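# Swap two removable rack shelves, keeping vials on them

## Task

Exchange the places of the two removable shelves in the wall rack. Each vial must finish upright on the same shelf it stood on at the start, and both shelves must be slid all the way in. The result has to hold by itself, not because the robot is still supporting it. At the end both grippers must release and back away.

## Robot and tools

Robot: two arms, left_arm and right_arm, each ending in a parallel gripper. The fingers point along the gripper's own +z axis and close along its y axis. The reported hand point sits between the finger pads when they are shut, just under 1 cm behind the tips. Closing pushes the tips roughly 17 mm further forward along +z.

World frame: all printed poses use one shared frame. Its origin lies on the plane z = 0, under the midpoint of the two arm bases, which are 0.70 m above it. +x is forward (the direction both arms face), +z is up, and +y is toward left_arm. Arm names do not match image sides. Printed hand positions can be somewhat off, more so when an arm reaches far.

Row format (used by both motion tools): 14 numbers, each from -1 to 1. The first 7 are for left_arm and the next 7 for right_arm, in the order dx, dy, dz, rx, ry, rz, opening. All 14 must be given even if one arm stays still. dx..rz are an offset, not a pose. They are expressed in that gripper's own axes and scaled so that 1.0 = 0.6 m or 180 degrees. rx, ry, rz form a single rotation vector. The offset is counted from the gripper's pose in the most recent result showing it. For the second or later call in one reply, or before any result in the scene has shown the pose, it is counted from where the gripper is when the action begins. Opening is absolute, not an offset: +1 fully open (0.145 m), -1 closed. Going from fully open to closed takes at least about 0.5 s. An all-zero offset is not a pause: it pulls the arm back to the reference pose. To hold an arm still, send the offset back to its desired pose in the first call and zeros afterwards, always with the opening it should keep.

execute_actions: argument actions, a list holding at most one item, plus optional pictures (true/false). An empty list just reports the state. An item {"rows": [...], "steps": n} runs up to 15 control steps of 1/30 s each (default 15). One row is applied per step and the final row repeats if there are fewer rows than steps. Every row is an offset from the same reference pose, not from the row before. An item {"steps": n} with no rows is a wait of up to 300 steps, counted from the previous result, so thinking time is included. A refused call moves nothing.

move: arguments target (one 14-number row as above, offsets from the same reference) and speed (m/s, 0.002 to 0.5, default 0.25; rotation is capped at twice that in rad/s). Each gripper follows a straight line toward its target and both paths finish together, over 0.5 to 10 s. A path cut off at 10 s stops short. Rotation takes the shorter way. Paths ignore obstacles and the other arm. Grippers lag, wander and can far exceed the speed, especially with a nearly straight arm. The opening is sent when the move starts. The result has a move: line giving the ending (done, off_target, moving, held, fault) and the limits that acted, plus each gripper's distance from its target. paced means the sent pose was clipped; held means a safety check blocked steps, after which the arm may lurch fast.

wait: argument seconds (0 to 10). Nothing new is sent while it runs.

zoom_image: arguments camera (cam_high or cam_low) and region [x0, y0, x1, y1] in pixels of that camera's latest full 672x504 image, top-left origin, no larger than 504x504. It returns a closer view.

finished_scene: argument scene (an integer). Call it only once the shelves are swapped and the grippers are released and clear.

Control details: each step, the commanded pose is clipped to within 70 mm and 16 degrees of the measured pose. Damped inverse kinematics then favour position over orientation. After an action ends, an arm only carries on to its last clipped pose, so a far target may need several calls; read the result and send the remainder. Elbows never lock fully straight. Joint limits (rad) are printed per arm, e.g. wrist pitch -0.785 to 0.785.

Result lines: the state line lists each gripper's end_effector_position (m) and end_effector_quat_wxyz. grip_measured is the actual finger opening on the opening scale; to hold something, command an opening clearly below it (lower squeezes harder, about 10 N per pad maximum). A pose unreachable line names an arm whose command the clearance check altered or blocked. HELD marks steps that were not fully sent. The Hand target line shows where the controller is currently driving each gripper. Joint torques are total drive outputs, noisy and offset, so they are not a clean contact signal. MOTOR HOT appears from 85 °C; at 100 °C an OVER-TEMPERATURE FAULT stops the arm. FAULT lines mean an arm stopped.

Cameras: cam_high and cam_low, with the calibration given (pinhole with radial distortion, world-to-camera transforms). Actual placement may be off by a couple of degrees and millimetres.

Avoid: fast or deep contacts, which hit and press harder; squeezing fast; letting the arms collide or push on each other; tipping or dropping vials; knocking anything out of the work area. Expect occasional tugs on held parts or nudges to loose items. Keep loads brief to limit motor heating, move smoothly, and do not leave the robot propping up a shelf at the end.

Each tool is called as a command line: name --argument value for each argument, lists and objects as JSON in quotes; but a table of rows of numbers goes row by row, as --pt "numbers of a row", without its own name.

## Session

execute_actions --actions '[]'

Scene clock: 0.00 s of 9600.00 s.
left_arm: end_effector_position=(+0.2704, +0.1511, +0.4485) grip_measured=+1.00 end_effector_quat_wxyz=(+0.007, +0.710, +0.002, +0.704) | right_arm: end_effector_position=(+0.2700, -0.1559, +0.4504) grip_measured=+1.00 end_effector_quat_wxyz=(-0.003, +0.704, -0.009, +0.710)
Joint positions: left_arm=[-0.437  0.329 -0.283  1.812  0.185 -0.27  -0.342  0.145] | right_arm=[-0.442  0.327 -0.271  1.808  0.186 -0.292 -0.347  0.145]
Joint velocities: left_arm=[-0.033 -0.055 -0.002 -0.002  0.037  0.022 -0.007 -0.   ] | right_arm=[ 0.011  0.011 -0.017 -0.017  0.007  0.051 -0.066  0.   ]
Joint torques (N m, as the arm reports them, + toward a larger angle): no reading
Motor temperatures (°C, as the motors report them): left_arm=[30 30 31 31 31 31 30] | right_arm=[29 29 28 31 31 28 29]
Hand target (left_arm): +0.270, +0.151, +0.448; +0.007, +0.710, +0.002, +0.704
Hand target (right_arm): +0.270, -0.156, +0.450; -0.003, +0.704, -0.009, +0.710

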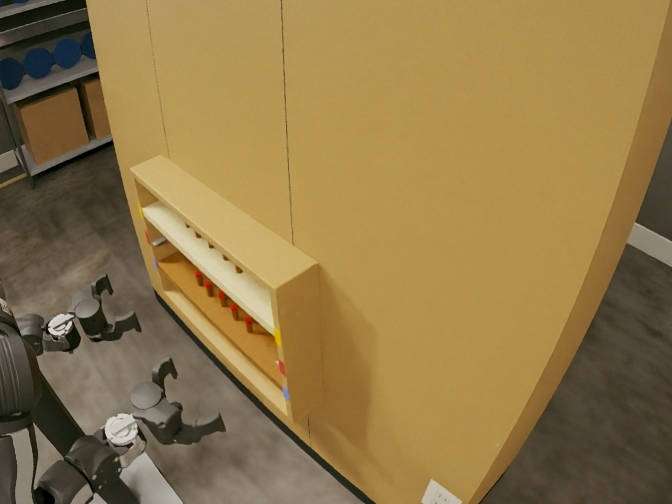

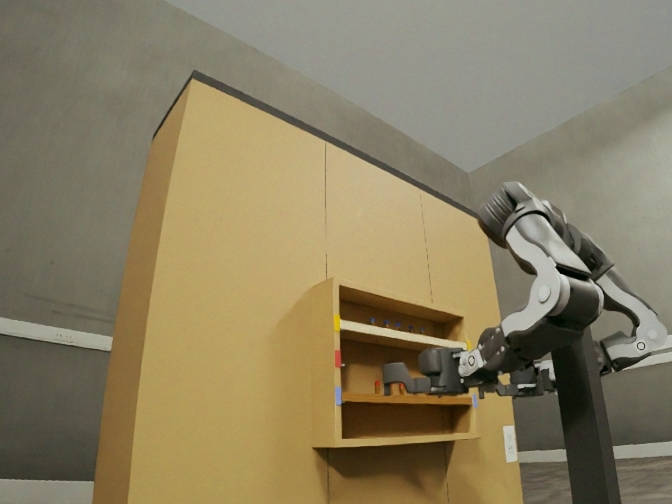

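zoom_image --camera "cam_high" --region '[120, 150, 230, 310]'

zoom_image --camera "cam_high" --region '[215, 250, 335, 430]'

zoom_image --camera "cam_low" --region '[305, 270, 425, 455]'

zoom_image --camera "cam_low" --region '[400, 300, 500, 445]'

zoom_image --camera "cam_high" --region '[40, 260, 240, 460]'

Region (120, 150, 230, 310) of cam_high's 672x504 image, scaled by 3.150, with more detail than that image has; it fills the left 346 columns of this view, and the rest is white.

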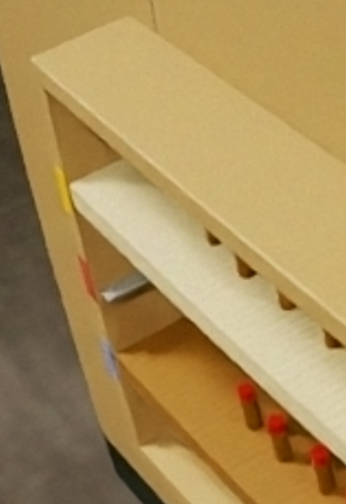

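Region (215, 250, 335, 430) of cam_high's 672x504 image, scaled by 2.800, with more detail than that image has.

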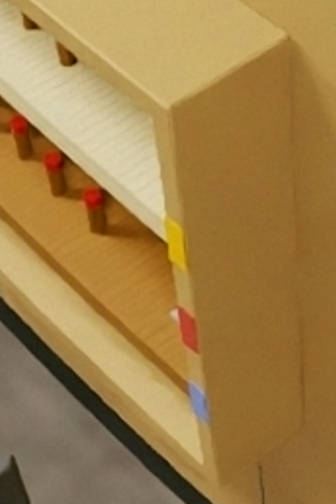

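Region (305, 270, 425, 455) of cam_low's 672x504 image, scaled by 2.724, with more detail than that image has; it fills the left 327 columns of this view, and the rest is white.

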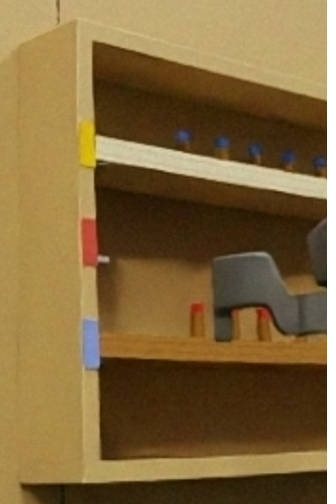

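Region (400, 300, 500, 445) of cam_low's 672x504 image, scaled by 3.476, with more detail than that image has; it fills the left 348 columns of this view, and the rest is white.

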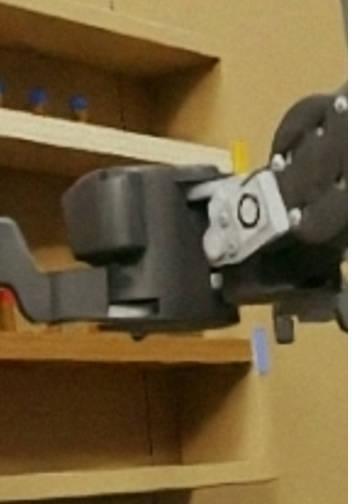

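Region (40, 260, 240, 460) of cam_high's 672x504 image, scaled by 2.520, with more detail than that image has.

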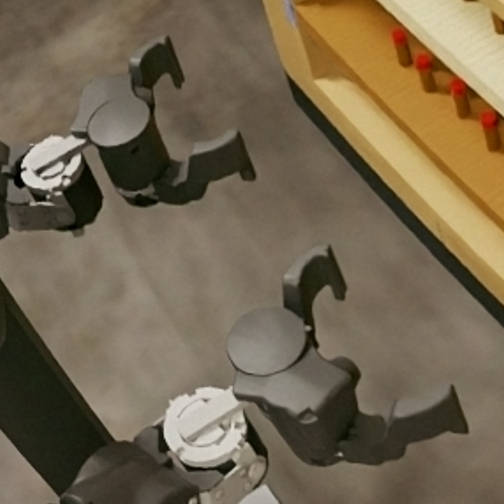

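move --target '[0.2242,0.0085,0.141,-0.0872,0.0872,0.4945,-0.42, 0.2227,0.0068,0.1417,0.0872,0.0872,-0.4945,-0.42]' --speed 0.35

zoom_image --camera "cam_low" --region '[330, 285, 410, 365]'

zoom_image --camera "cam_low" --region '[430, 300, 510, 380]'

Scene clock: 56.07 s of 9600.00 s.
left_arm: end_effector_position=(+0.3543, +0.1478, +0.5821) grip_measured=-0.42 end_effector_quat_wxyz=(+0.401, -0.413, +0.576, -0.580) | right_arm: end_effector_position=(+0.3546, -0.1559, +0.5838) grip_measured=-0.42 end_effector_quat_wxyz=(+0.398, +0.408, +0.575, +0.587)
Joint positions: left_arm=[ 0.256  0.979 -0.579  1.999 -0.612  0.328  0.018  0.044] | right_arm=[ 0.231  1.007 -0.544  1.982 -0.583  0.275 -0.016  0.044]
Joint velocities: left_arm=[ 0.011 -0.011  0.002 -0.012  0.007  0.007  0.007  0.   ] | right_arm=[ 0.033 -0.055 -0.017 -0.007  0.066 -0.007  0.007 -0.   ]
Joint torques (N m, as the arm reports them, + toward a larger angle): left_arm=[ 5.12  2.91  3.06  2.64 -0.16  0.01 -0.39] | right_arm=[ 3.68  3.77  3.16  3.44  0.    0.21 -0.31]
Motor temperatures (°C, as the motors report them): left_arm=[30 30 31 32 31 31 30] | right_arm=[29 29 28 32 31 28 29]
Hand target (left_arm): +0.354, +0.147, +0.582; +0.401, -0.413, +0.578, -0.579
Hand target (right_arm): +0.354, -0.156, +0.583; +0.398, +0.408, +0.577, +0.585
Off the commanded pose (left_arm): 0.002 m, 1 deg.
Off the commanded pose (right_arm): 0.007 m, 1 deg.
After step 90, 50.40 s passed at rest.
move: off_target (right_arm)

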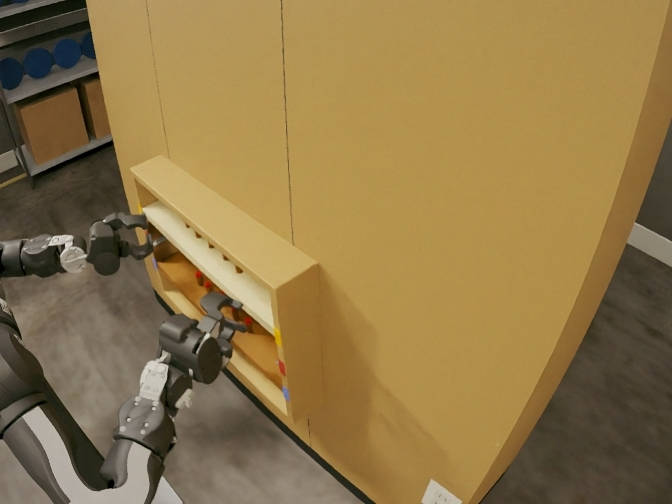

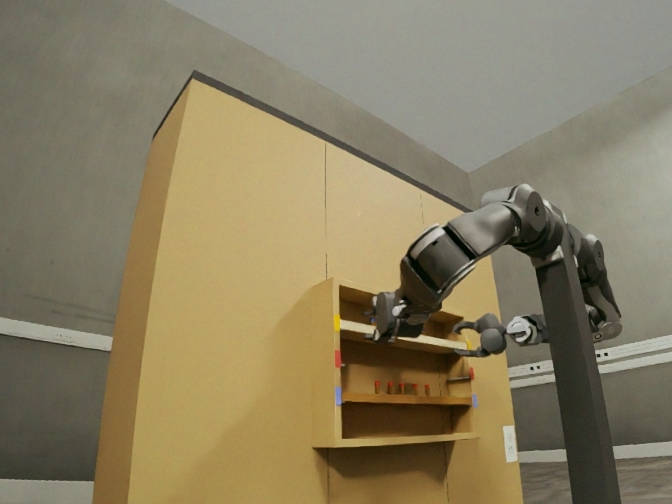

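Region (330, 285, 410, 365) of cam_low's 672x504 image, scaled by 6.300, with more detail than that image has.

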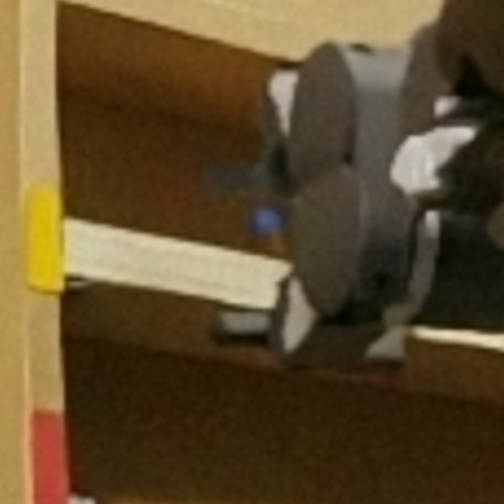

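Region (430, 300, 510, 380) of cam_low's 672x504 image, scaled by 6.300, with more detail than that image has.

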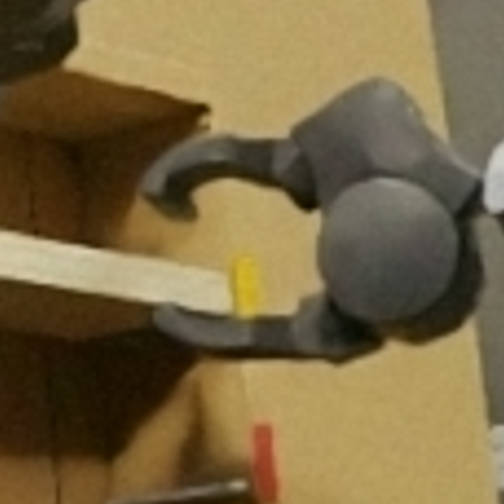

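move --target '[-0.0374,-0.0013,0.1135,0.0012,0.0006,0.0041,-0.42, -0.0489,-0.002,0.1088,0.0015,-0.0026,-0.005,-0.42]' --speed 0.08

zoom_image --camera "cam_high" --region '[90, 170, 310, 390]'

zoom_image --camera "cam_low" --region '[330, 285, 500, 380]'

Scene clock: 75.70 s of 9600.00 s.
left_arm: end_effector_position=(+0.4262, +0.1459, +0.5841) grip_measured=-0.42 end_effector_quat_wxyz=(+0.406, -0.409, +0.575, -0.581) | right_arm: end_effector_position=(+0.4259, -0.1616, +0.5841) grip_measured=-0.42 end_effector_quat_wxyz=(+0.405, +0.407, +0.574, +0.583)
Joint positions: left_arm=[ 0.571  0.771 -0.687  1.632 -0.651  0.178  0.078  0.044] | right_arm=[ 0.552  0.811 -0.657  1.612 -0.624  0.121  0.053  0.044]
Joint velocities: left_arm=[-0.033 -0.055 -0.007 -0.012 -0.037  0.022 -0.037  0.   ] | right_arm=[ 0.011 -0.033  0.002 -0.007  0.022 -0.051 -0.022  0.   ]
Joint torques (N m, as the arm reports them, + toward a larger angle): left_arm=[ 7.5   1.93  2.82  1.99 -0.09 -0.15 -0.38] | right_arm=[ 5.74  3.01  3.07  3.04  0.07  0.06 -0.3 ]
Motor temperatures (°C, as the motors report them): left_arm=[30 30 31 32 31 31 30] | right_arm=[29 29 28 32 31 28 29]
Hand target (left_arm): +0.426, +0.145, +0.583; +0.405, -0.407, +0.578, -0.580
Hand target (right_arm): +0.426, -0.161, +0.583; +0.404, +0.406, +0.578, +0.582
Off the commanded pose (left_arm): 0.002 m, 0 deg.
Off the commanded pose (right_arm): 0.002 m, 1 deg.
After step 90, 15.50 s passed at rest.
move: done

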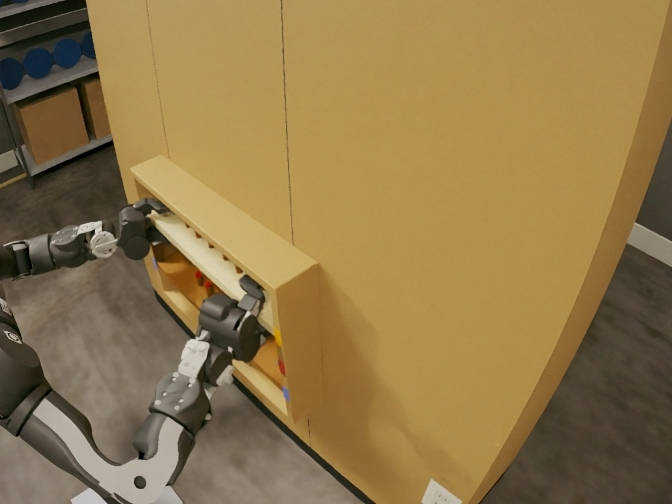

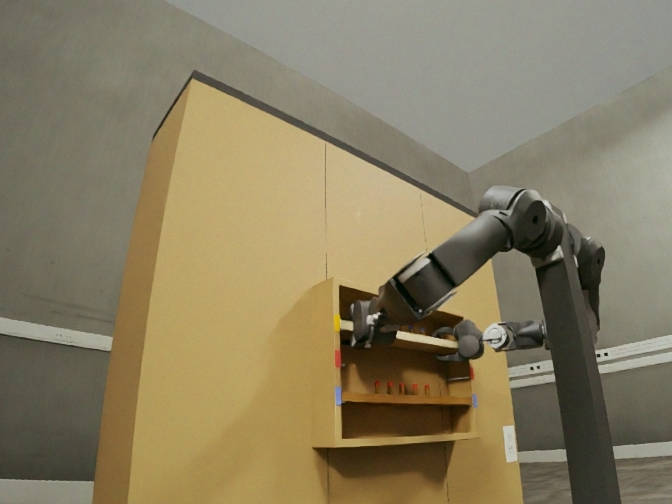

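Region (90, 170, 310, 390) of cam_high's 672x504 image, scaled by 2.291, with more detail than that image has.

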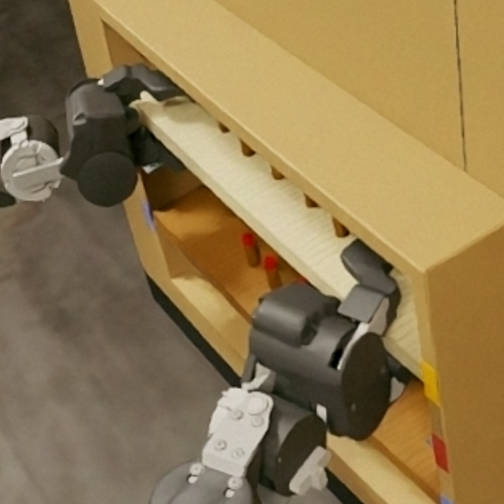

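Region (330, 285, 500, 380) of cam_low's 672x504 image, scaled by 2.965, with more detail than that image has; it fills the top 282 rows of this view, and the rest is white.

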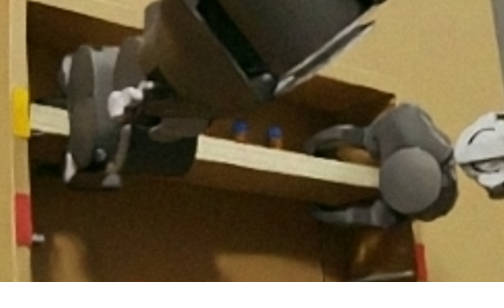

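execute_actions --actions '[{"rows":[[0,0.002,0,0,0,0,-0.48,0,-0.001,0,0,0,0,-0.48],[0,0.002,0,0,0,0,-0.54,0,-0.001,0,0,0,0,-0.54],[0,0.002,0,0,0,0,-0.59,0,-0.001,0,0,0,0,-0.59],[0,0.002,0,0,0,0,-0.63,0,-0.001,0,0,0,0,-0.63],[0,0.002,0,0,0,0,-0.66,0,-0.001,0,0,0,0,-0.66],[0,0.002,0,0,0,0,-0.685,0,-0.001,0,0,0,0,-0.685],[0,0.002,0,0,0,0,-0.71,0,-0.001,0,0,0,0,-0.71],[0,0.002,0,0,0,0,-0.73,0,-0.001,0,0,0,0,-0.73],[0,0.002,0,0,0,0,-0.75,0,-0.001,0,0,0,0,-0.75],[0,0.002,0,0,0,0,-0.77,0,-0.001,0,0,0,0,-0.77],[0,0.002,0,0,0,0,-0.79,0,-0.001,0,0,0,0,-0.79],[0,0.002,0,0,0,0,-0.82,0,-0.001,0,0,0,0,-0.82],[0,0.002,0,0,0,0,-0.87,0,-0.001,0,0,0,0,-0.87],[0,0.002,0,0,0,0,-0.93,0,-0.001,0,0,0,0,-0.93],[0,0.002,0,0,0,0,-1,0,-0.001,0,0,0,0,-1]],"steps":15}]' --pictures false

move --target '[0,-0.027,0,0.008,0,0.0025,-1, 0,0.027,0,-0.008,0,-0.0025,-1]' --speed 0.022

Scene clock: 88.87 s of 9600.00 s.
left_arm: end_effector_position=(+0.4260, +0.1463, +0.5816) grip_measured=-0.76 end_effector_quat_wxyz=(+0.404, -0.411, +0.576, -0.580) | right_arm: end_effector_position=(+0.4258, -0.1617, +0.5831) grip_measured=-0.76 end_effector_quat_wxyz=(+0.404, +0.409, +0.574, +0.583)
Joint positions: left_arm=[ 0.567  0.771 -0.687  1.63  -0.651  0.178  0.079  0.018] | right_arm=[ 0.551  0.811 -0.657  1.612 -0.62   0.121  0.054  0.018]
Joint velocities: left_arm=[-0.077 -0.055  0.007 -0.032 -0.037  0.081  0.007 -0.   ] | right_arm=[-0.033 -0.055  0.002 -0.002  0.081 -0.007  0.051 -0.   ]
Joint torques (N m, as the arm reports them, + toward a larger angle): left_arm=[ 7.26  1.57  3.5   1.93 -0.14 -0.08 -0.66] | right_arm=[ 5.5   2.84  3.62  2.89  0.    0.14 -0.5 ]
Motor temperatures (°C, as the motors report them): left_arm=[31 30 31 32 31 31 30] | right_arm=[29 29 28 32 31 28 29]
Hand target (left_arm): +0.426, +0.146, +0.583; +0.406, -0.409, +0.575, -0.581
Hand target (right_arm): +0.426, -0.162, +0.583; +0.406, +0.407, +0.574, +0.583
Off the commanded pose (left_arm): 0.001 m, 0 deg.
Off the commanded pose (right_arm): 0.000 m, 0 deg.
Steps of this call (steps 1 to 90: nothing new was sent; then 9.67 s passed at rest; steps 91 to 105: all 15 steps of this action). Readings (end_effector_position):
91: left_arm (+0.4262, +0.1460, +0.5840) | right_arm (+0.4259, -0.1616, +0.5841)
92: left_arm (+0.4263, +0.1461, +0.5837) | right_arm (+0.4259, -0.1616, +0.5841)
94: left_arm (+0.4262, +0.1462, +0.5833) | right_arm (+0.4259, -0.1616, +0.5841)
98: left_arm (+0.4261, +0.1463, +0.5823) | right_arm (+0.4260, -0.1617, +0.5840)
105: the state above

Scene clock: 90.07 s of 9600.00 s.
left_arm: end_effector_position=(+0.4255, +0.1462, +0.5894) grip_measured=-0.76 end_effector_quat_wxyz=(+0.405, -0.411, +0.575, -0.580) | right_arm: end_effector_position=(+0.4253, -0.1614, +0.5916) grip_measured=-0.76 end_effector_quat_wxyz=(+0.405, +0.407, +0.574, +0.584)
Joint positions: left_arm=[ 0.583  0.783 -0.687  1.651 -0.638  0.191  0.1    0.018] | right_arm=[ 0.567  0.824 -0.657  1.633 -0.607  0.133  0.073  0.018]
Joint velocities: left_arm=[ 0.033 -0.011  0.012 -0.002  0.007 -0.037 -0.066 -0.   ] | right_arm=[-0.011 -0.033  0.002 -0.002 -0.007 -0.037 -0.037 -0.   ]
Joint torques (N m, as the arm reports them, + toward a larger angle): left_arm=[ 9.04  2.25  4.77  3.48 -0.17 -0.05 -0.69] | right_arm=[ 7.12  3.35  5.16  4.59  0.02  0.17 -0.56]
Motor temperatures (°C, as the motors report them): left_arm=[31 30 31 32 31 31 30] | right_arm=[29 29 29 32 31 28 29]
Hand target (left_arm): +0.426, +0.146, +0.598; +0.411, -0.404, +0.571, -0.585
Hand target (right_arm): +0.426, -0.161, +0.599; +0.411, +0.401, +0.569, +0.589
Off the commanded pose (left_arm): 0.008 m, 1 deg.
Off the commanded pose (right_arm): 0.008 m, 1 deg.
move: off_target (left_arm, right_arm)

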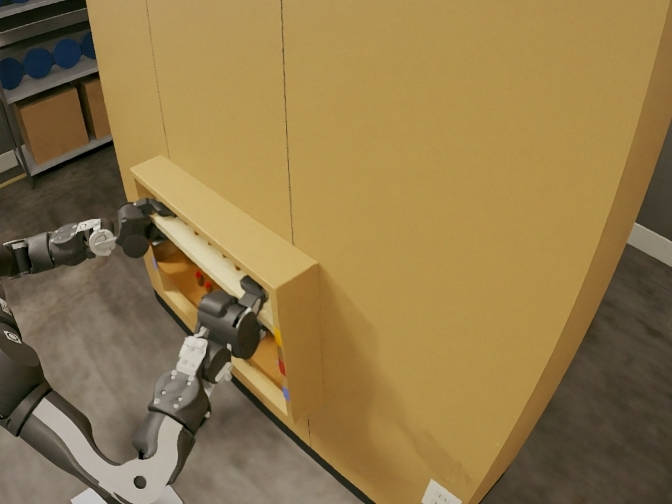

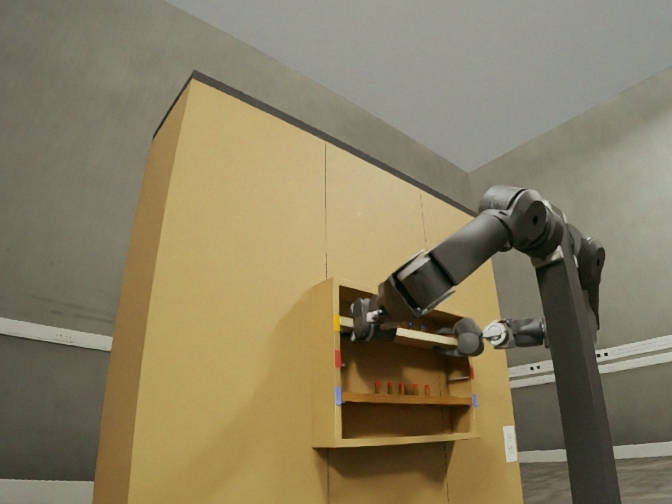

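move --target '[0.0494,-0.015,-0.132,0.010,0,0.003,-1, 0.0457,0.014,-0.1332,-0.010,0,-0.0025,-1]' --speed 0.045

move --target '[-0.0017,0.1075,0.0065,0.009,0,0.0025,-1, -0.0025,-0.1095,0.0055,-0.009,0.001,-0.001,-1]' --speed 0.045

zoom_image --camera "cam_low" --region '[328, 332, 388, 382]'

zoom_image --camera "cam_high" --region '[239, 328, 299, 398]'

zoom_image --camera "cam_high" --region '[121, 207, 181, 267]'

Scene clock: 111.53 s of 9600.00 s.
left_arm: end_effector_position=(+0.3408, +0.1457, +0.5892) grip_measured=-0.76 end_effector_quat_wxyz=(+0.405, -0.412, +0.576, -0.578) | right_arm: end_effector_position=(+0.3411, -0.1626, +0.5912) grip_measured=-0.76 end_effector_quat_wxyz=(+0.406, +0.408, +0.574, +0.583)
Joint positions: left_arm=[ 0.234  1.04  -0.594  2.083 -0.59   0.396 -0.001  0.018] | right_arm=[ 0.172  1.1   -0.52   2.058 -0.533  0.321 -0.059  0.018]
Joint velocities: left_arm=[ 0.033 -0.033 -0.017  0.012  0.066  0.051 -0.022 -0.   ] | right_arm=[ 0.121  0.033  0.007 -0.022 -0.037 -0.022  0.007  0.   ]
Joint torques (N m, as the arm reports them, + toward a larger angle): left_arm=[ 5.2   3.01  4.89  3.29 -0.38 -0.06 -1.04] | right_arm=[ 3.44  4.07  5.42  4.23 -0.15  0.17 -0.85]
Motor temperatures (°C, as the motors report them): left_arm=[31 30 32 32 31 31 30] | right_arm=[30 29 29 32 31 28 29]
Hand target (left_arm): +0.341, +0.146, +0.597; +0.414, -0.403, +0.569, -0.586
Hand target (right_arm): +0.341, -0.162, +0.599; +0.414, +0.399, +0.567, +0.590
Off the commanded pose (left_arm): 0.010 m, 2 deg.
Off the commanded pose (right_arm): 0.008 m, 2 deg.
After step 90, 16.33 s passed at rest.
move: off_target (left_arm, right_arm)

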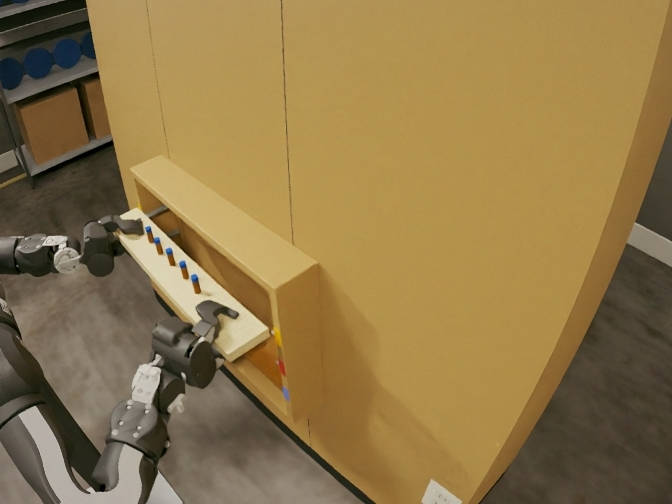

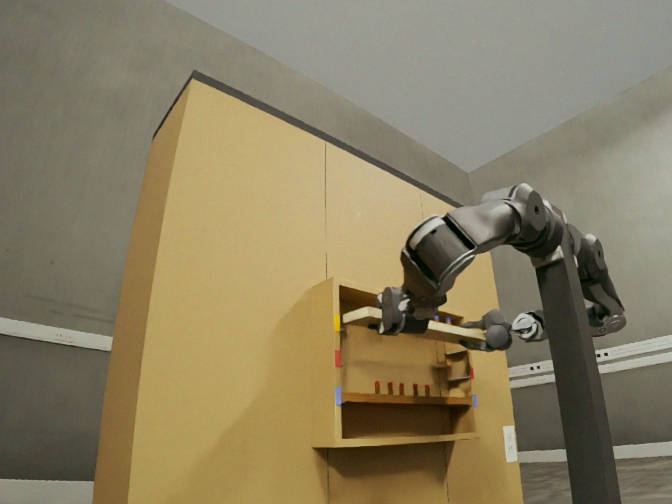

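Scene clock: 113.23 s of 9600.00 s.
left_arm: end_effector_position=(+0.3450, +0.1456, +0.5196) grip_measured=-0.76 end_effector_quat_wxyz=(+0.408, -0.411, +0.575, -0.578) | right_arm: end_effector_position=(+0.3452, -0.1642, +0.5205) grip_measured=-0.76 end_effector_quat_wxyz=(+0.406, +0.410, +0.571, +0.584)
Joint positions: left_arm=[ 0.103  0.853 -0.609  1.836 -0.769  0.264 -0.171  0.018] | right_arm=[ 0.056  0.89  -0.536  1.808 -0.733  0.182 -0.21   0.018]
Joint velocities: left_arm=[-0.055 -0.033 -0.012  0.007  0.11   0.007  0.007  0.   ] | right_arm=[ 0.055 -0.055  0.002  0.017  0.037 -0.037 -0.022  0.   ]
Joint torques (N m, as the arm reports them, + toward a larger angle): left_arm=[ 5.08  2.14  3.95  2.74 -0.3  -0.08 -1.05] | right_arm=[ 3.4   3.25  4.23  3.81 -0.11  0.07 -0.86]
Motor temperatures (°C, as the motors report them): left_arm=[31 30 32 32 31 31 30] | right_arm=[30 29 29 32 31 28 29]
Hand target (left_arm): +0.346, +0.146, +0.525; +0.415, -0.404, +0.568, -0.584
Hand target (right_arm): +0.346, -0.164, +0.526; +0.413, +0.403, +0.565, +0.590
Off the commanded pose (left_arm): 0.005 m, 1 deg.
Off the commanded pose (right_arm): 0.005 m, 1 deg.
move: off_target (left_arm, right_arm)

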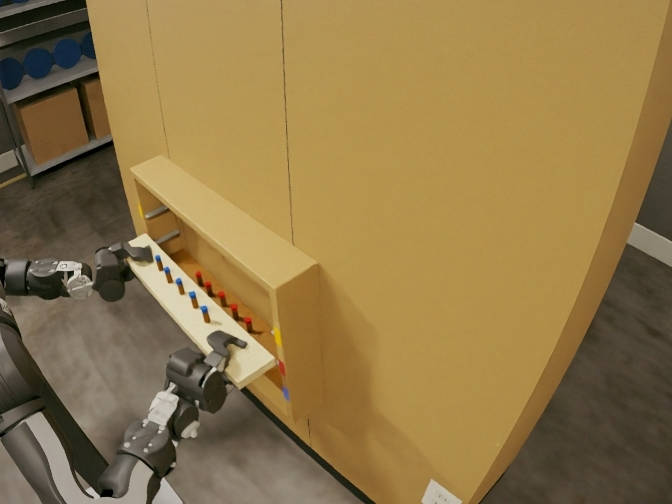

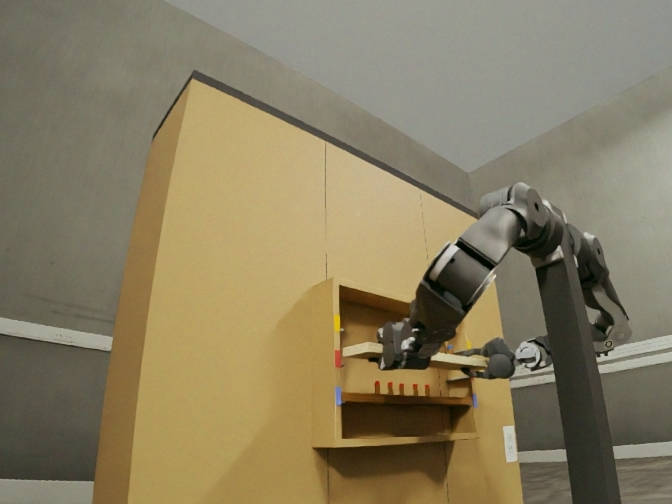

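Region (328, 332, 388, 382) of cam_low's 672x504 image, scaled by 8.400, with more detail than that image has.

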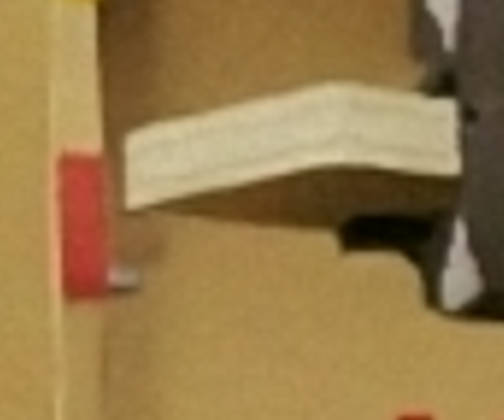

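Region (239, 328, 299, 398) of cam_high's 672x504 image, scaled by 7.200, with more detail than that image has; it fills the left 432 columns of this view, and the rest is white.

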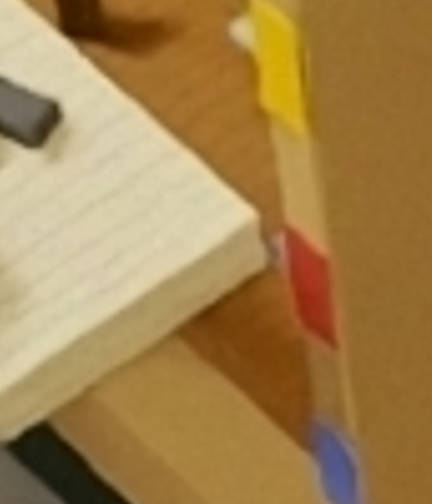

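Region (121, 207, 181, 267) of cam_high's 672x504 image, scaled by 8.400, with more detail than that image has.

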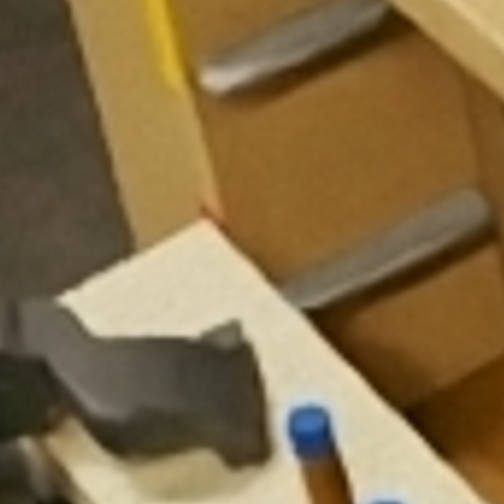

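move --target '[-0.0115,-0.0067,0.0357,0.0045,0.0015,0,-1, -0.0128,0.0067,0.0352,-0.0035,0.0012,-0.002,-1]' --speed 0.02

Scene clock: 127.33 s of 9600.00 s.
left_arm: end_effector_position=(+0.3663, +0.1451, +0.5200) grip_measured=-0.76 end_effector_quat_wxyz=(+0.406, -0.412, +0.574, -0.580) | right_arm: end_effector_position=(+0.3666, -0.1646, +0.5216) grip_measured=-0.76 end_effector_quat_wxyz=(+0.406, +0.409, +0.572, +0.584)
Joint positions: left_arm=[ 0.189  0.792 -0.609  1.745 -0.776  0.209 -0.13   0.018] | right_arm=[ 0.148  0.828 -0.536  1.719 -0.75   0.126 -0.158  0.018]
Joint velocities: left_arm=[-0.011 -0.011 -0.002  0.012 -0.037  0.037  0.007 -0.   ] | right_arm=[ 0.033 -0.011  0.007 -0.007 -0.022 -0.007 -0.022 -0.   ]
Joint torques (N m, as the arm reports them, + toward a larger angle): left_arm=[ 6.51  2.02  3.35  2.64 -0.2  -0.14 -0.72] | right_arm=[ 4.73  3.2   3.56  3.64 -0.02  0.08 -0.58]
Motor temperatures (°C, as the motors report them): left_arm=[31 30 32 32 31 31 31] | right_arm=[29 29 29 32 31 28 30]
Hand target (left_arm): +0.367, +0.145, +0.524; +0.409, -0.407, +0.571, -0.584
Hand target (right_arm): +0.368, -0.164, +0.525; +0.409, +0.404, +0.570, +0.587
Off the commanded pose (left_arm): 0.004 m, 1 deg.
Off the commanded pose (right_arm): 0.003 m, 1 deg.
After step 90, 9.73 s passed at rest.
move: off_target (left_arm)

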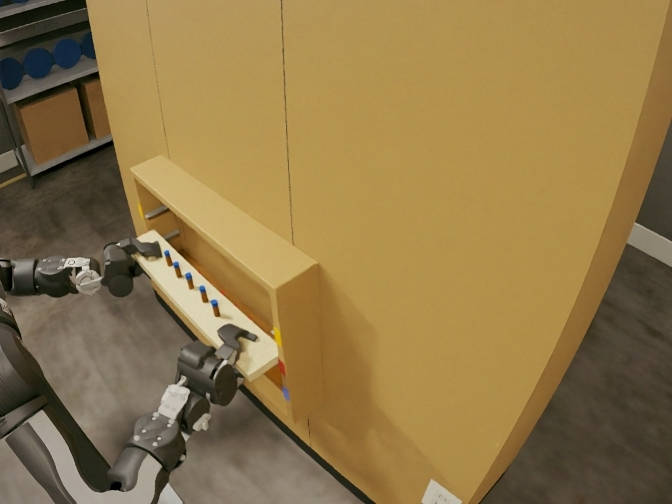

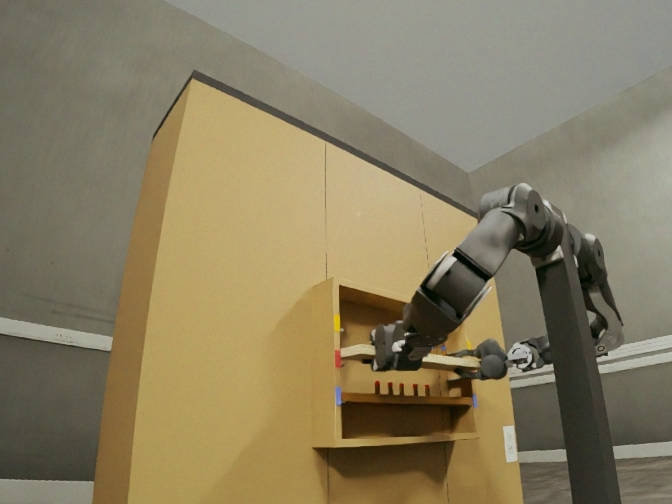

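move --target '[-0.0338,0.0065,0.0918,0.006,0.001,0.002,-1, -0.031,-0.0083,0.0923,-0.005,0.001,-0.0015,-1]' --speed 0.035

execute_actions --actions '[{"rows":[[-0.0007,-0.010,0.002,0.008,0,0.002,-1,-0.0007,0.010,0.002,-0.008,0,-0.002,-1],[-0.0007,-0.009,0.002,0.0075,0,0.002,-1,-0.0007,0.009,0.002,-0.0075,0,-0.002,-1],[-0.0007,-0.008,0.002,0.007,0,0.002,-1,-0.0007,0.008,0.002,-0.007,0,-0.002,-1],[-0.0007,-0.007,0.002,0.0065,0,0.002,-1,-0.0007,0.007,0.002,-0.0065,0,-0.002,-1],[-0.0007,-0.006,0.002,0.006,0,0.0015,-1,-0.0007,0.006,0.002,-0.006,0,-0.0015,-1],[-0.0007,-0.005,0.002,0.0055,0,0.0015,-1,-0.0007,0.005,0.002,-0.0055,0,-0.0015,-1],[-0.0007,-0.004,0.002,0.005,0,0.0015,-1,-0.0007,0.004,0.002,-0.005,0,-0.0015,-1],[-0.0007,-0.003,0.002,0.0045,0,0.001,-1,-0.0007,0.003,0.002,-0.0045,0,-0.001,-1],[-0.0007,-0.002,0.002,0.004,0,0.001,-1,-0.0007,0.002,0.002,-0.004,0,-0.001,-1],[-0.0007,-0.001,0.002,0.0035,0,0.001,-1,-0.0007,0.001,0.002,-0.0035,0,-0.001,-1],[-0.0007,0,0.002,0.003,0,0.001,-1,-0.0007,0,0.002,-0.003,0,-0.001,-1],[-0.0007,0.001,0.002,0.0025,0,0.0005,-1,-0.0007,-0.001,0.002,-0.0025,0,-0.0005,-1],[-0.0007,0.002,0.002,0.002,0,0.0005,-1,-0.0007,-0.002,0.002,-0.002,0,-0.0005,-1],[-0.0007,0.003,0.002,0.0015,0,0.0005,-1,-0.0007,-0.003,0.002,-0.0015,0,-0.0005,-1],[-0.0007,0.004,0.002,0.001,0,0,-1,-0.0007,-0.004,0.002,-0.001,0,0,-1]],"steps":15}]' --pictures false

execute_actions --actions '[{"rows":[[0,0,0,0,0,0,-1,0,0,0,0,0,0,-1],[0,0,0,0,0,0,-1,0,0,0,0,0,0,-1],[0,0,0,0,0,0,-0.9,0,0,0,0,0,0,-0.9],[0,0,0,0,0,0,-0.8,0,0,0,0,0,0,-0.8],[0,0,0,0,0,0,-0.74,0,0,0,0,0,0,-0.74],[0,0,0,0,0,0,-0.7,0,0,0,0,0,0,-0.7],[0,0,0,0,0,0,-0.64,0,0,0,0,0,0,-0.64],[0,0,0,0,0,0,-0.56,0,0,0,0,0,0,-0.56],[0,0,0,0,0,0,-0.48,0,0,0,0,0,0,-0.48],[0,0,0,0,0,0,-0.42,0,0,0,0,0,0,-0.42]],"steps":12}]' --pictures false

move --target '[0.038,-0.004,-0.1067,0.002,0,0,-0.42, 0.038,0.003,-0.1067,-0.002,0,0,-0.42]' --speed 0.1

move --target '[0,0.121,0,0.003,0,0,-0.42, 0.003,-0.122,0.001,-0.003,0,0,-0.42]' --speed 0.12

Scene clock: 181.00 s of 9600.00 s.
left_arm: end_effector_position=(+0.4239, +0.1455, +0.5113) grip_measured=-0.76 end_effector_quat_wxyz=(+0.406, -0.411, +0.574, -0.580) | right_arm: end_effector_position=(+0.4238, -0.1638, +0.5126) grip_measured=-0.76 end_effector_quat_wxyz=(+0.405, +0.409, +0.572, +0.585)
Joint positions: left_arm=[ 0.401  0.611 -0.61   1.417 -0.835  0.048 -0.102  0.018] | right_arm=[ 0.376  0.633 -0.544  1.393 -0.832 -0.033 -0.115  0.018]
Joint velocities: left_arm=[ 0.033 -0.033  0.002  0.007  0.125  0.095 -0.11  -0.   ] | right_arm=[-0.033  0.033  0.002  0.002 -0.007 -0.022 -0.037  0.   ]
Joint torques (N m, as the arm reports them, + toward a larger angle): left_arm=[ 8.27  1.62  3.39  2.91 -0.11 -0.16 -0.87] | right_arm=[ 6.48  2.76  3.52  3.96  0.08  0.03 -0.65]
Motor temperatures (°C, as the motors report them): left_arm=[31 30 32 32 31 31 31] | right_arm=[30 29 29 32 31 28 29]
Hand target (left_arm): +0.425, +0.145, +0.517; +0.411, -0.405, +0.570, -0.585
Hand target (right_arm): +0.425, -0.164, +0.517; +0.409, +0.403, +0.568, +0.589
Off the commanded pose (left_arm): 0.005 m, 1 deg.
Off the commanded pose (right_arm): 0.005 m, 1 deg.
After step 90, 48.77 s passed at rest.
move: off_target (left_arm, right_arm)

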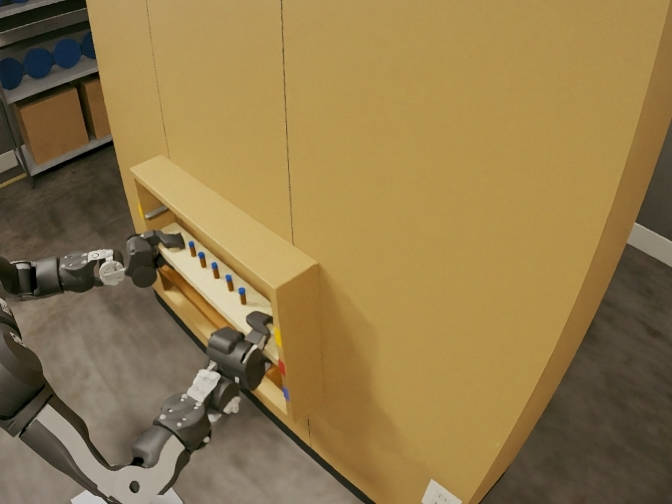

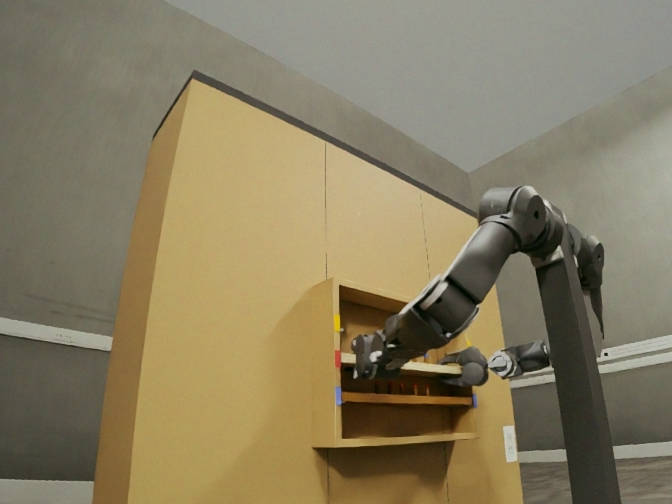

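Scene clock: 181.50 s of 9600.00 s.
left_arm: end_effector_position=(+0.4248, +0.1456, +0.5071) grip_measured=-0.76 end_effector_quat_wxyz=(+0.405, -0.413, +0.576, -0.578) | right_arm: end_effector_position=(+0.4245, -0.1638, +0.5080) grip_measured=-0.76 end_effector_quat_wxyz=(+0.403, +0.412, +0.573, +0.583)
Joint positions: left_arm=[ 0.401  0.603 -0.61   1.4   -0.84   0.042 -0.104  0.018] | right_arm=[ 0.376  0.624 -0.544  1.376 -0.837 -0.039 -0.117  0.018]
Joint velocities: left_arm=[ 0.011 -0.033  0.017 -0.032  0.007  0.007 -0.037 -0.   ] | right_arm=[-0.055  0.011 -0.007 -0.027  0.022 -0.11  -0.037 -0.   ]
Joint torques (N m, as the arm reports them, + toward a larger angle): left_arm=[ 7.23  1.26  3.03  2.31  0.02 -0.1  -0.74] | right_arm=[ 5.76  2.54  3.22  3.49  0.09  0.08 -0.63]
Motor temperatures (°C, as the motors report them): left_arm=[31 30 32 32 31 31 31] | right_arm=[30 29 29 32 31 28 29]
Hand target (left_arm): +0.425, +0.146, +0.509; +0.407, -0.410, +0.573, -0.581
Hand target (right_arm): +0.425, -0.164, +0.510; +0.406, +0.408, +0.571, +0.586
Off the commanded pose (left_arm): 0.002 m, 1 deg.
Off the commanded pose (right_arm): 0.002 m, 1 deg.
Steps of this call (steps 1 to 15: all 15 steps of this action). Readings (end_effector_position):
1: left_arm (+0.4239, +0.1455, +0.5113) | right_arm (+0.4238, -0.1638, +0.5126)
2: left_arm (+0.4240, +0.1455, +0.5112) | right_arm (+0.4239, -0.1638, +0.5124)
4: left_arm (+0.4242, +0.1457, +0.5103) | right_arm (+0.4240, -0.1638, +0.5116)
8: left_arm (+0.4244, +0.1456, +0.5090) | right_arm (+0.4242, -0.1638, +0.5101)
15: the state above

Scene clock: 181.90 s of 9600.00 s.
left_arm: end_effector_position=(+0.4248, +0.1455, +0.5071) grip_measured=-0.42 end_effector_quat_wxyz=(+0.404, -0.413, +0.576, -0.578) | right_arm: end_effector_position=(+0.4245, -0.1638, +0.5080) grip_measured=-0.42 end_effector_quat_wxyz=(+0.403, +0.412, +0.573, +0.583)
Joint positions: left_arm=[ 0.401  0.602 -0.61   1.4   -0.84   0.042 -0.104  0.044] | right_arm=[ 0.376  0.624 -0.544  1.376 -0.837 -0.039 -0.117  0.044]
Joint velocities: left_arm=[-0.033 -0.011  0.007  0.007 -0.037  0.081  0.066  0.   ] | right_arm=[-0.143  0.011  0.002  0.002  0.066  0.037  0.037 -0.   ]
Joint torques (N m, as the arm reports them, + toward a larger angle): left_arm=[ 6.62  1.6   2.82  2.76  0.05 -0.05 -0.51] | right_arm=[ 5.09  2.79  2.96  3.93  0.19  0.14 -0.43]
Motor temperatures (°C, as the motors report them): left_arm=[31 30 32 32 31 31 31] | right_arm=[30 29 29 32 31 28 29]
Hand target (left_arm): +0.425, +0.145, +0.507; +0.404, -0.413, +0.576, -0.578
Hand target (right_arm): +0.425, -0.164, +0.508; +0.403, +0.412, +0.573, +0.583
Off the commanded pose (left_arm): 0.000 m, 0 deg.
Off the commanded pose (right_arm): 0.000 m, 0 deg.
Steps of this call (steps 1 to 12: all 12 steps of this action). Readings (end_effector_position):
1: left_arm (+0.4248, +0.1455, +0.5071) | right_arm (+0.4245, -0.1638, +0.5080)
2: left_arm (+0.4248, +0.1455, +0.5071) | right_arm (+0.4245, -0.1638, +0.5080)
4: left_arm (+0.4248, +0.1455, +0.5071) | right_arm (+0.4245, -0.1638, +0.5080)
8: left_arm (+0.4248, +0.1455, +0.5071) | right_arm (+0.4245, -0.1638, +0.5080)
12: the state above

Scene clock: 183.13 s of 9600.00 s.
left_arm: end_effector_position=(+0.3558, +0.1452, +0.5055) grip_measured=-0.42 end_effector_quat_wxyz=(+0.401, -0.415, +0.578, -0.577) | right_arm: end_effector_position=(+0.3561, -0.1636, +0.5061) grip_measured=-0.42 end_effector_quat_wxyz=(+0.400, +0.413, +0.576, +0.581)
Joint positions: left_arm=[ 0.092  0.748 -0.535  1.743 -0.843  0.167 -0.13   0.044] | right_arm=[ 0.046  0.763 -0.446  1.716 -0.832  0.077 -0.147  0.044]
Joint velocities: left_arm=[ 0.011  0.011  0.012 -0.007 -0.022  0.022 -0.081  0.   ] | right_arm=[-0.011  0.011  0.007  0.017 -0.051  0.007 -0.007 -0.   ]
Joint torques (N m, as the arm reports them, + toward a larger angle): left_arm=[ 5.03  2.19  3.64  3.39 -0.07  0.02 -0.71] | right_arm=[ 3.5   3.26  3.91  4.61  0.07  0.22 -0.59]
Motor temperatures (°C, as the motors report them): left_arm=[31 30 32 32 31 31 31] | right_arm=[30 29 29 32 31 28 29]
Hand target (left_arm): +0.357, +0.146, +0.509; +0.406, -0.413, +0.574, -0.579
Hand target (right_arm): +0.357, -0.164, +0.510; +0.405, +0.411, +0.572, +0.583
Off the commanded pose (left_arm): 0.005 m, 1 deg.
Off the commanded pose (right_arm): 0.004 m, 1 deg.
move: off_target (left_arm, right_arm)

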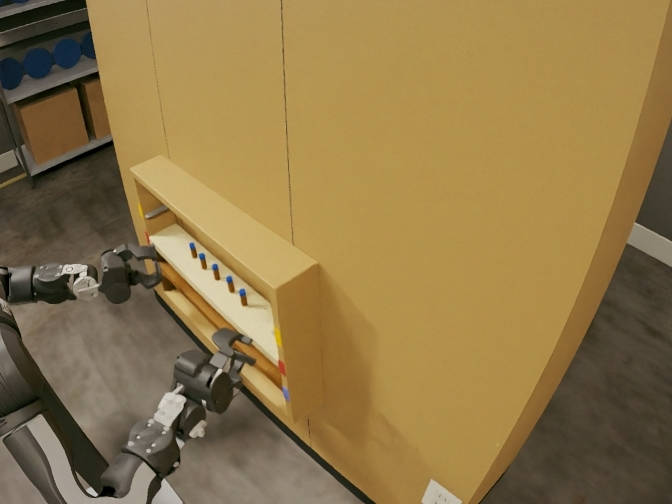

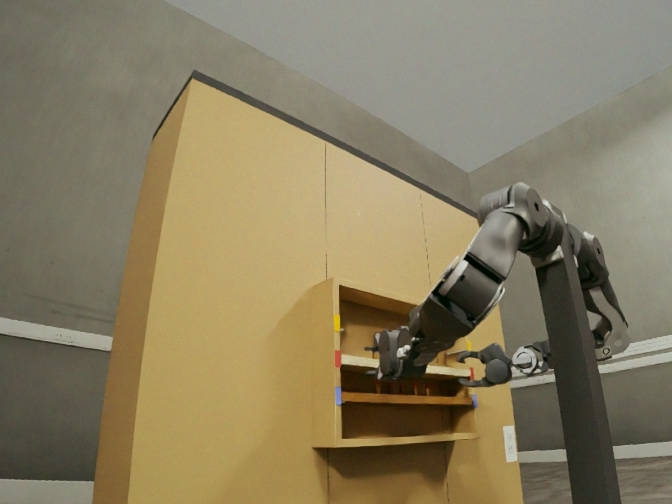

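Scene clock: 184.07 s of 9600.00 s.
left_arm: end_effector_position=(+0.3554, +0.1462, +0.4307) grip_measured=-0.42 end_effector_quat_wxyz=(+0.404, -0.416, +0.577, -0.575) | right_arm: end_effector_position=(+0.3555, -0.1628, +0.4304) grip_measured=-0.42 end_effector_quat_wxyz=(+0.402, +0.417, +0.573, +0.580)
Joint positions: left_arm=[ 0.095  0.591 -0.604  1.385 -0.946  0.058 -0.386  0.044] | right_arm=[ 0.068  0.598 -0.529  1.356 -0.956 -0.025 -0.401  0.044]
Joint velocities: left_arm=[ 0.033 -0.033 -0.012  0.002 -0.081 -0.066 -0.022  0.   ] | right_arm=[ 0.011  0.011 -0.012  0.002 -0.051  0.11   0.066 -0.   ]
Joint torques (N m, as the arm reports them, + toward a larger angle): left_arm=[ 5.16  1.78  2.34  3.07 -0.03 -0.15 -0.69] | right_arm=[ 3.65  2.9   2.54  4.21  0.12  0.04 -0.6 ]
Motor temperatures (°C, as the motors report them): left_arm=[31 30 32 32 31 31 31] | right_arm=[30 29 29 32 31 28 29]
Hand target (left_arm): +0.356, +0.146, +0.433; +0.405, -0.413, +0.575, -0.579
Hand target (right_arm): +0.356, -0.162, +0.433; +0.403, +0.414, +0.571, +0.583
Off the commanded pose (left_arm): 0.003 m, 1 deg.
Off the commanded pose (right_arm): 0.003 m, 1 deg.
move: done

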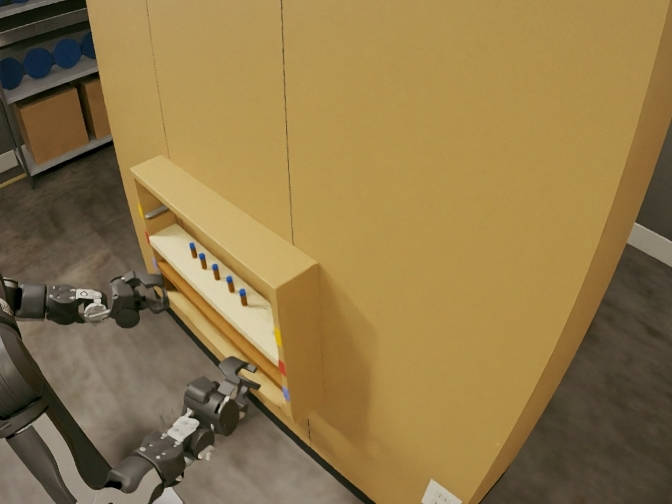

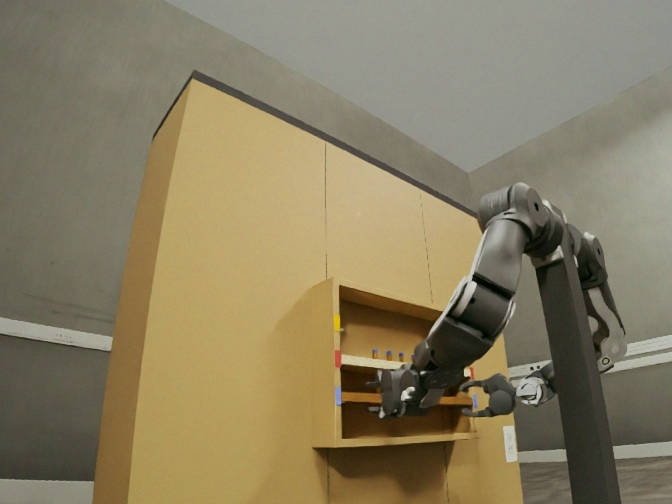

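execute_actions --actions '[]'

Scene clock: 223.80 s of 9600.00 s.
left_arm: end_effector_position=(+0.3554, +0.1461, +0.4307) grip_measured=-0.42 end_effector_quat_wxyz=(+0.404, -0.416, +0.577, -0.575) | right_arm: end_effector_position=(+0.3555, -0.1628, +0.4304) grip_measured=-0.42 end_effector_quat_wxyz=(+0.402, +0.417, +0.573, +0.580)
Joint positions: left_arm=[ 0.095  0.591 -0.604  1.385 -0.946  0.057 -0.386  0.044] | right_arm=[ 0.068  0.598 -0.529  1.356 -0.956 -0.025 -0.401  0.044]
Joint velocities: left_arm=[ 0.077 -0.033 -0.017 -0.002  0.022 -0.007  0.022 -0.   ] | right_arm=[-0.055  0.077  0.007 -0.007 -0.11  -0.022 -0.007 -0.   ]
Joint torques (N m, as the arm reports them, + toward a larger angle): left_arm=[ 5.21  1.79  2.39  3.04 -0.02 -0.15 -0.73] | right_arm=[ 3.68  2.89  2.56  4.2   0.13  0.04 -0.6 ]
Motor temperatures (°C, as the motors report them): left_arm=[31 30 32 32 31 31 31] | right_arm=[29 29 29 32 31 28 30]
Hand target (left_arm): +0.356, +0.146, +0.433; +0.405, -0.413, +0.575, -0.579
Hand target (right_arm): +0.356, -0.162, +0.433; +0.403, +0.414, +0.571, +0.583
Off the commanded pose (left_arm): 0.003 m, 1 deg.
Off the commanded pose (right_arm): 0.003 m, 1 deg.
Steps of this call (steps 1 to 90: nothing new was sent; then 36.73 s passed at rest). Readings (end_effector_position):
1: left_arm (+0.3554, +0.1461, +0.4307) | right_arm (+0.3555, -0.1628, +0.4304)
2: left_arm (+0.3554, +0.1461, +0.4307) | right_arm (+0.3555, -0.1628, +0.4304)
4: left_arm (+0.3554, +0.1461, +0.4307) | right_arm (+0.3555, -0.1628, +0.4304)
8: left_arm (+0.3554, +0.1461, +0.4307) | right_arm (+0.3555, -0.1628, +0.4304)
90: the state above

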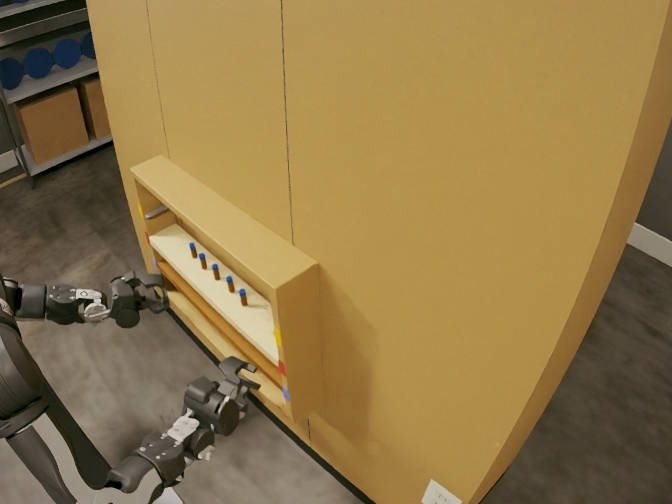

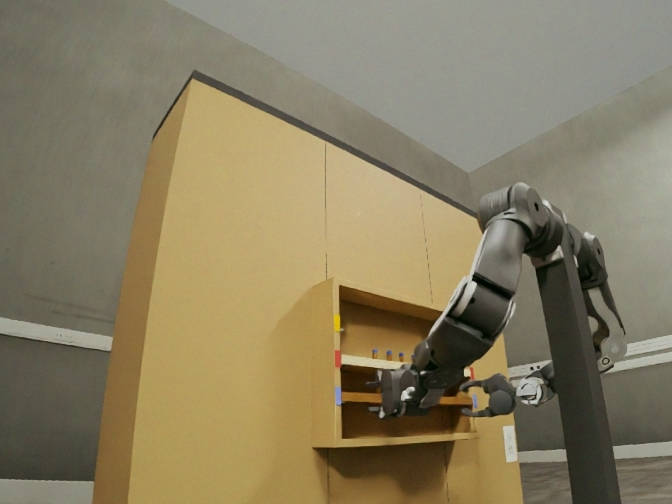

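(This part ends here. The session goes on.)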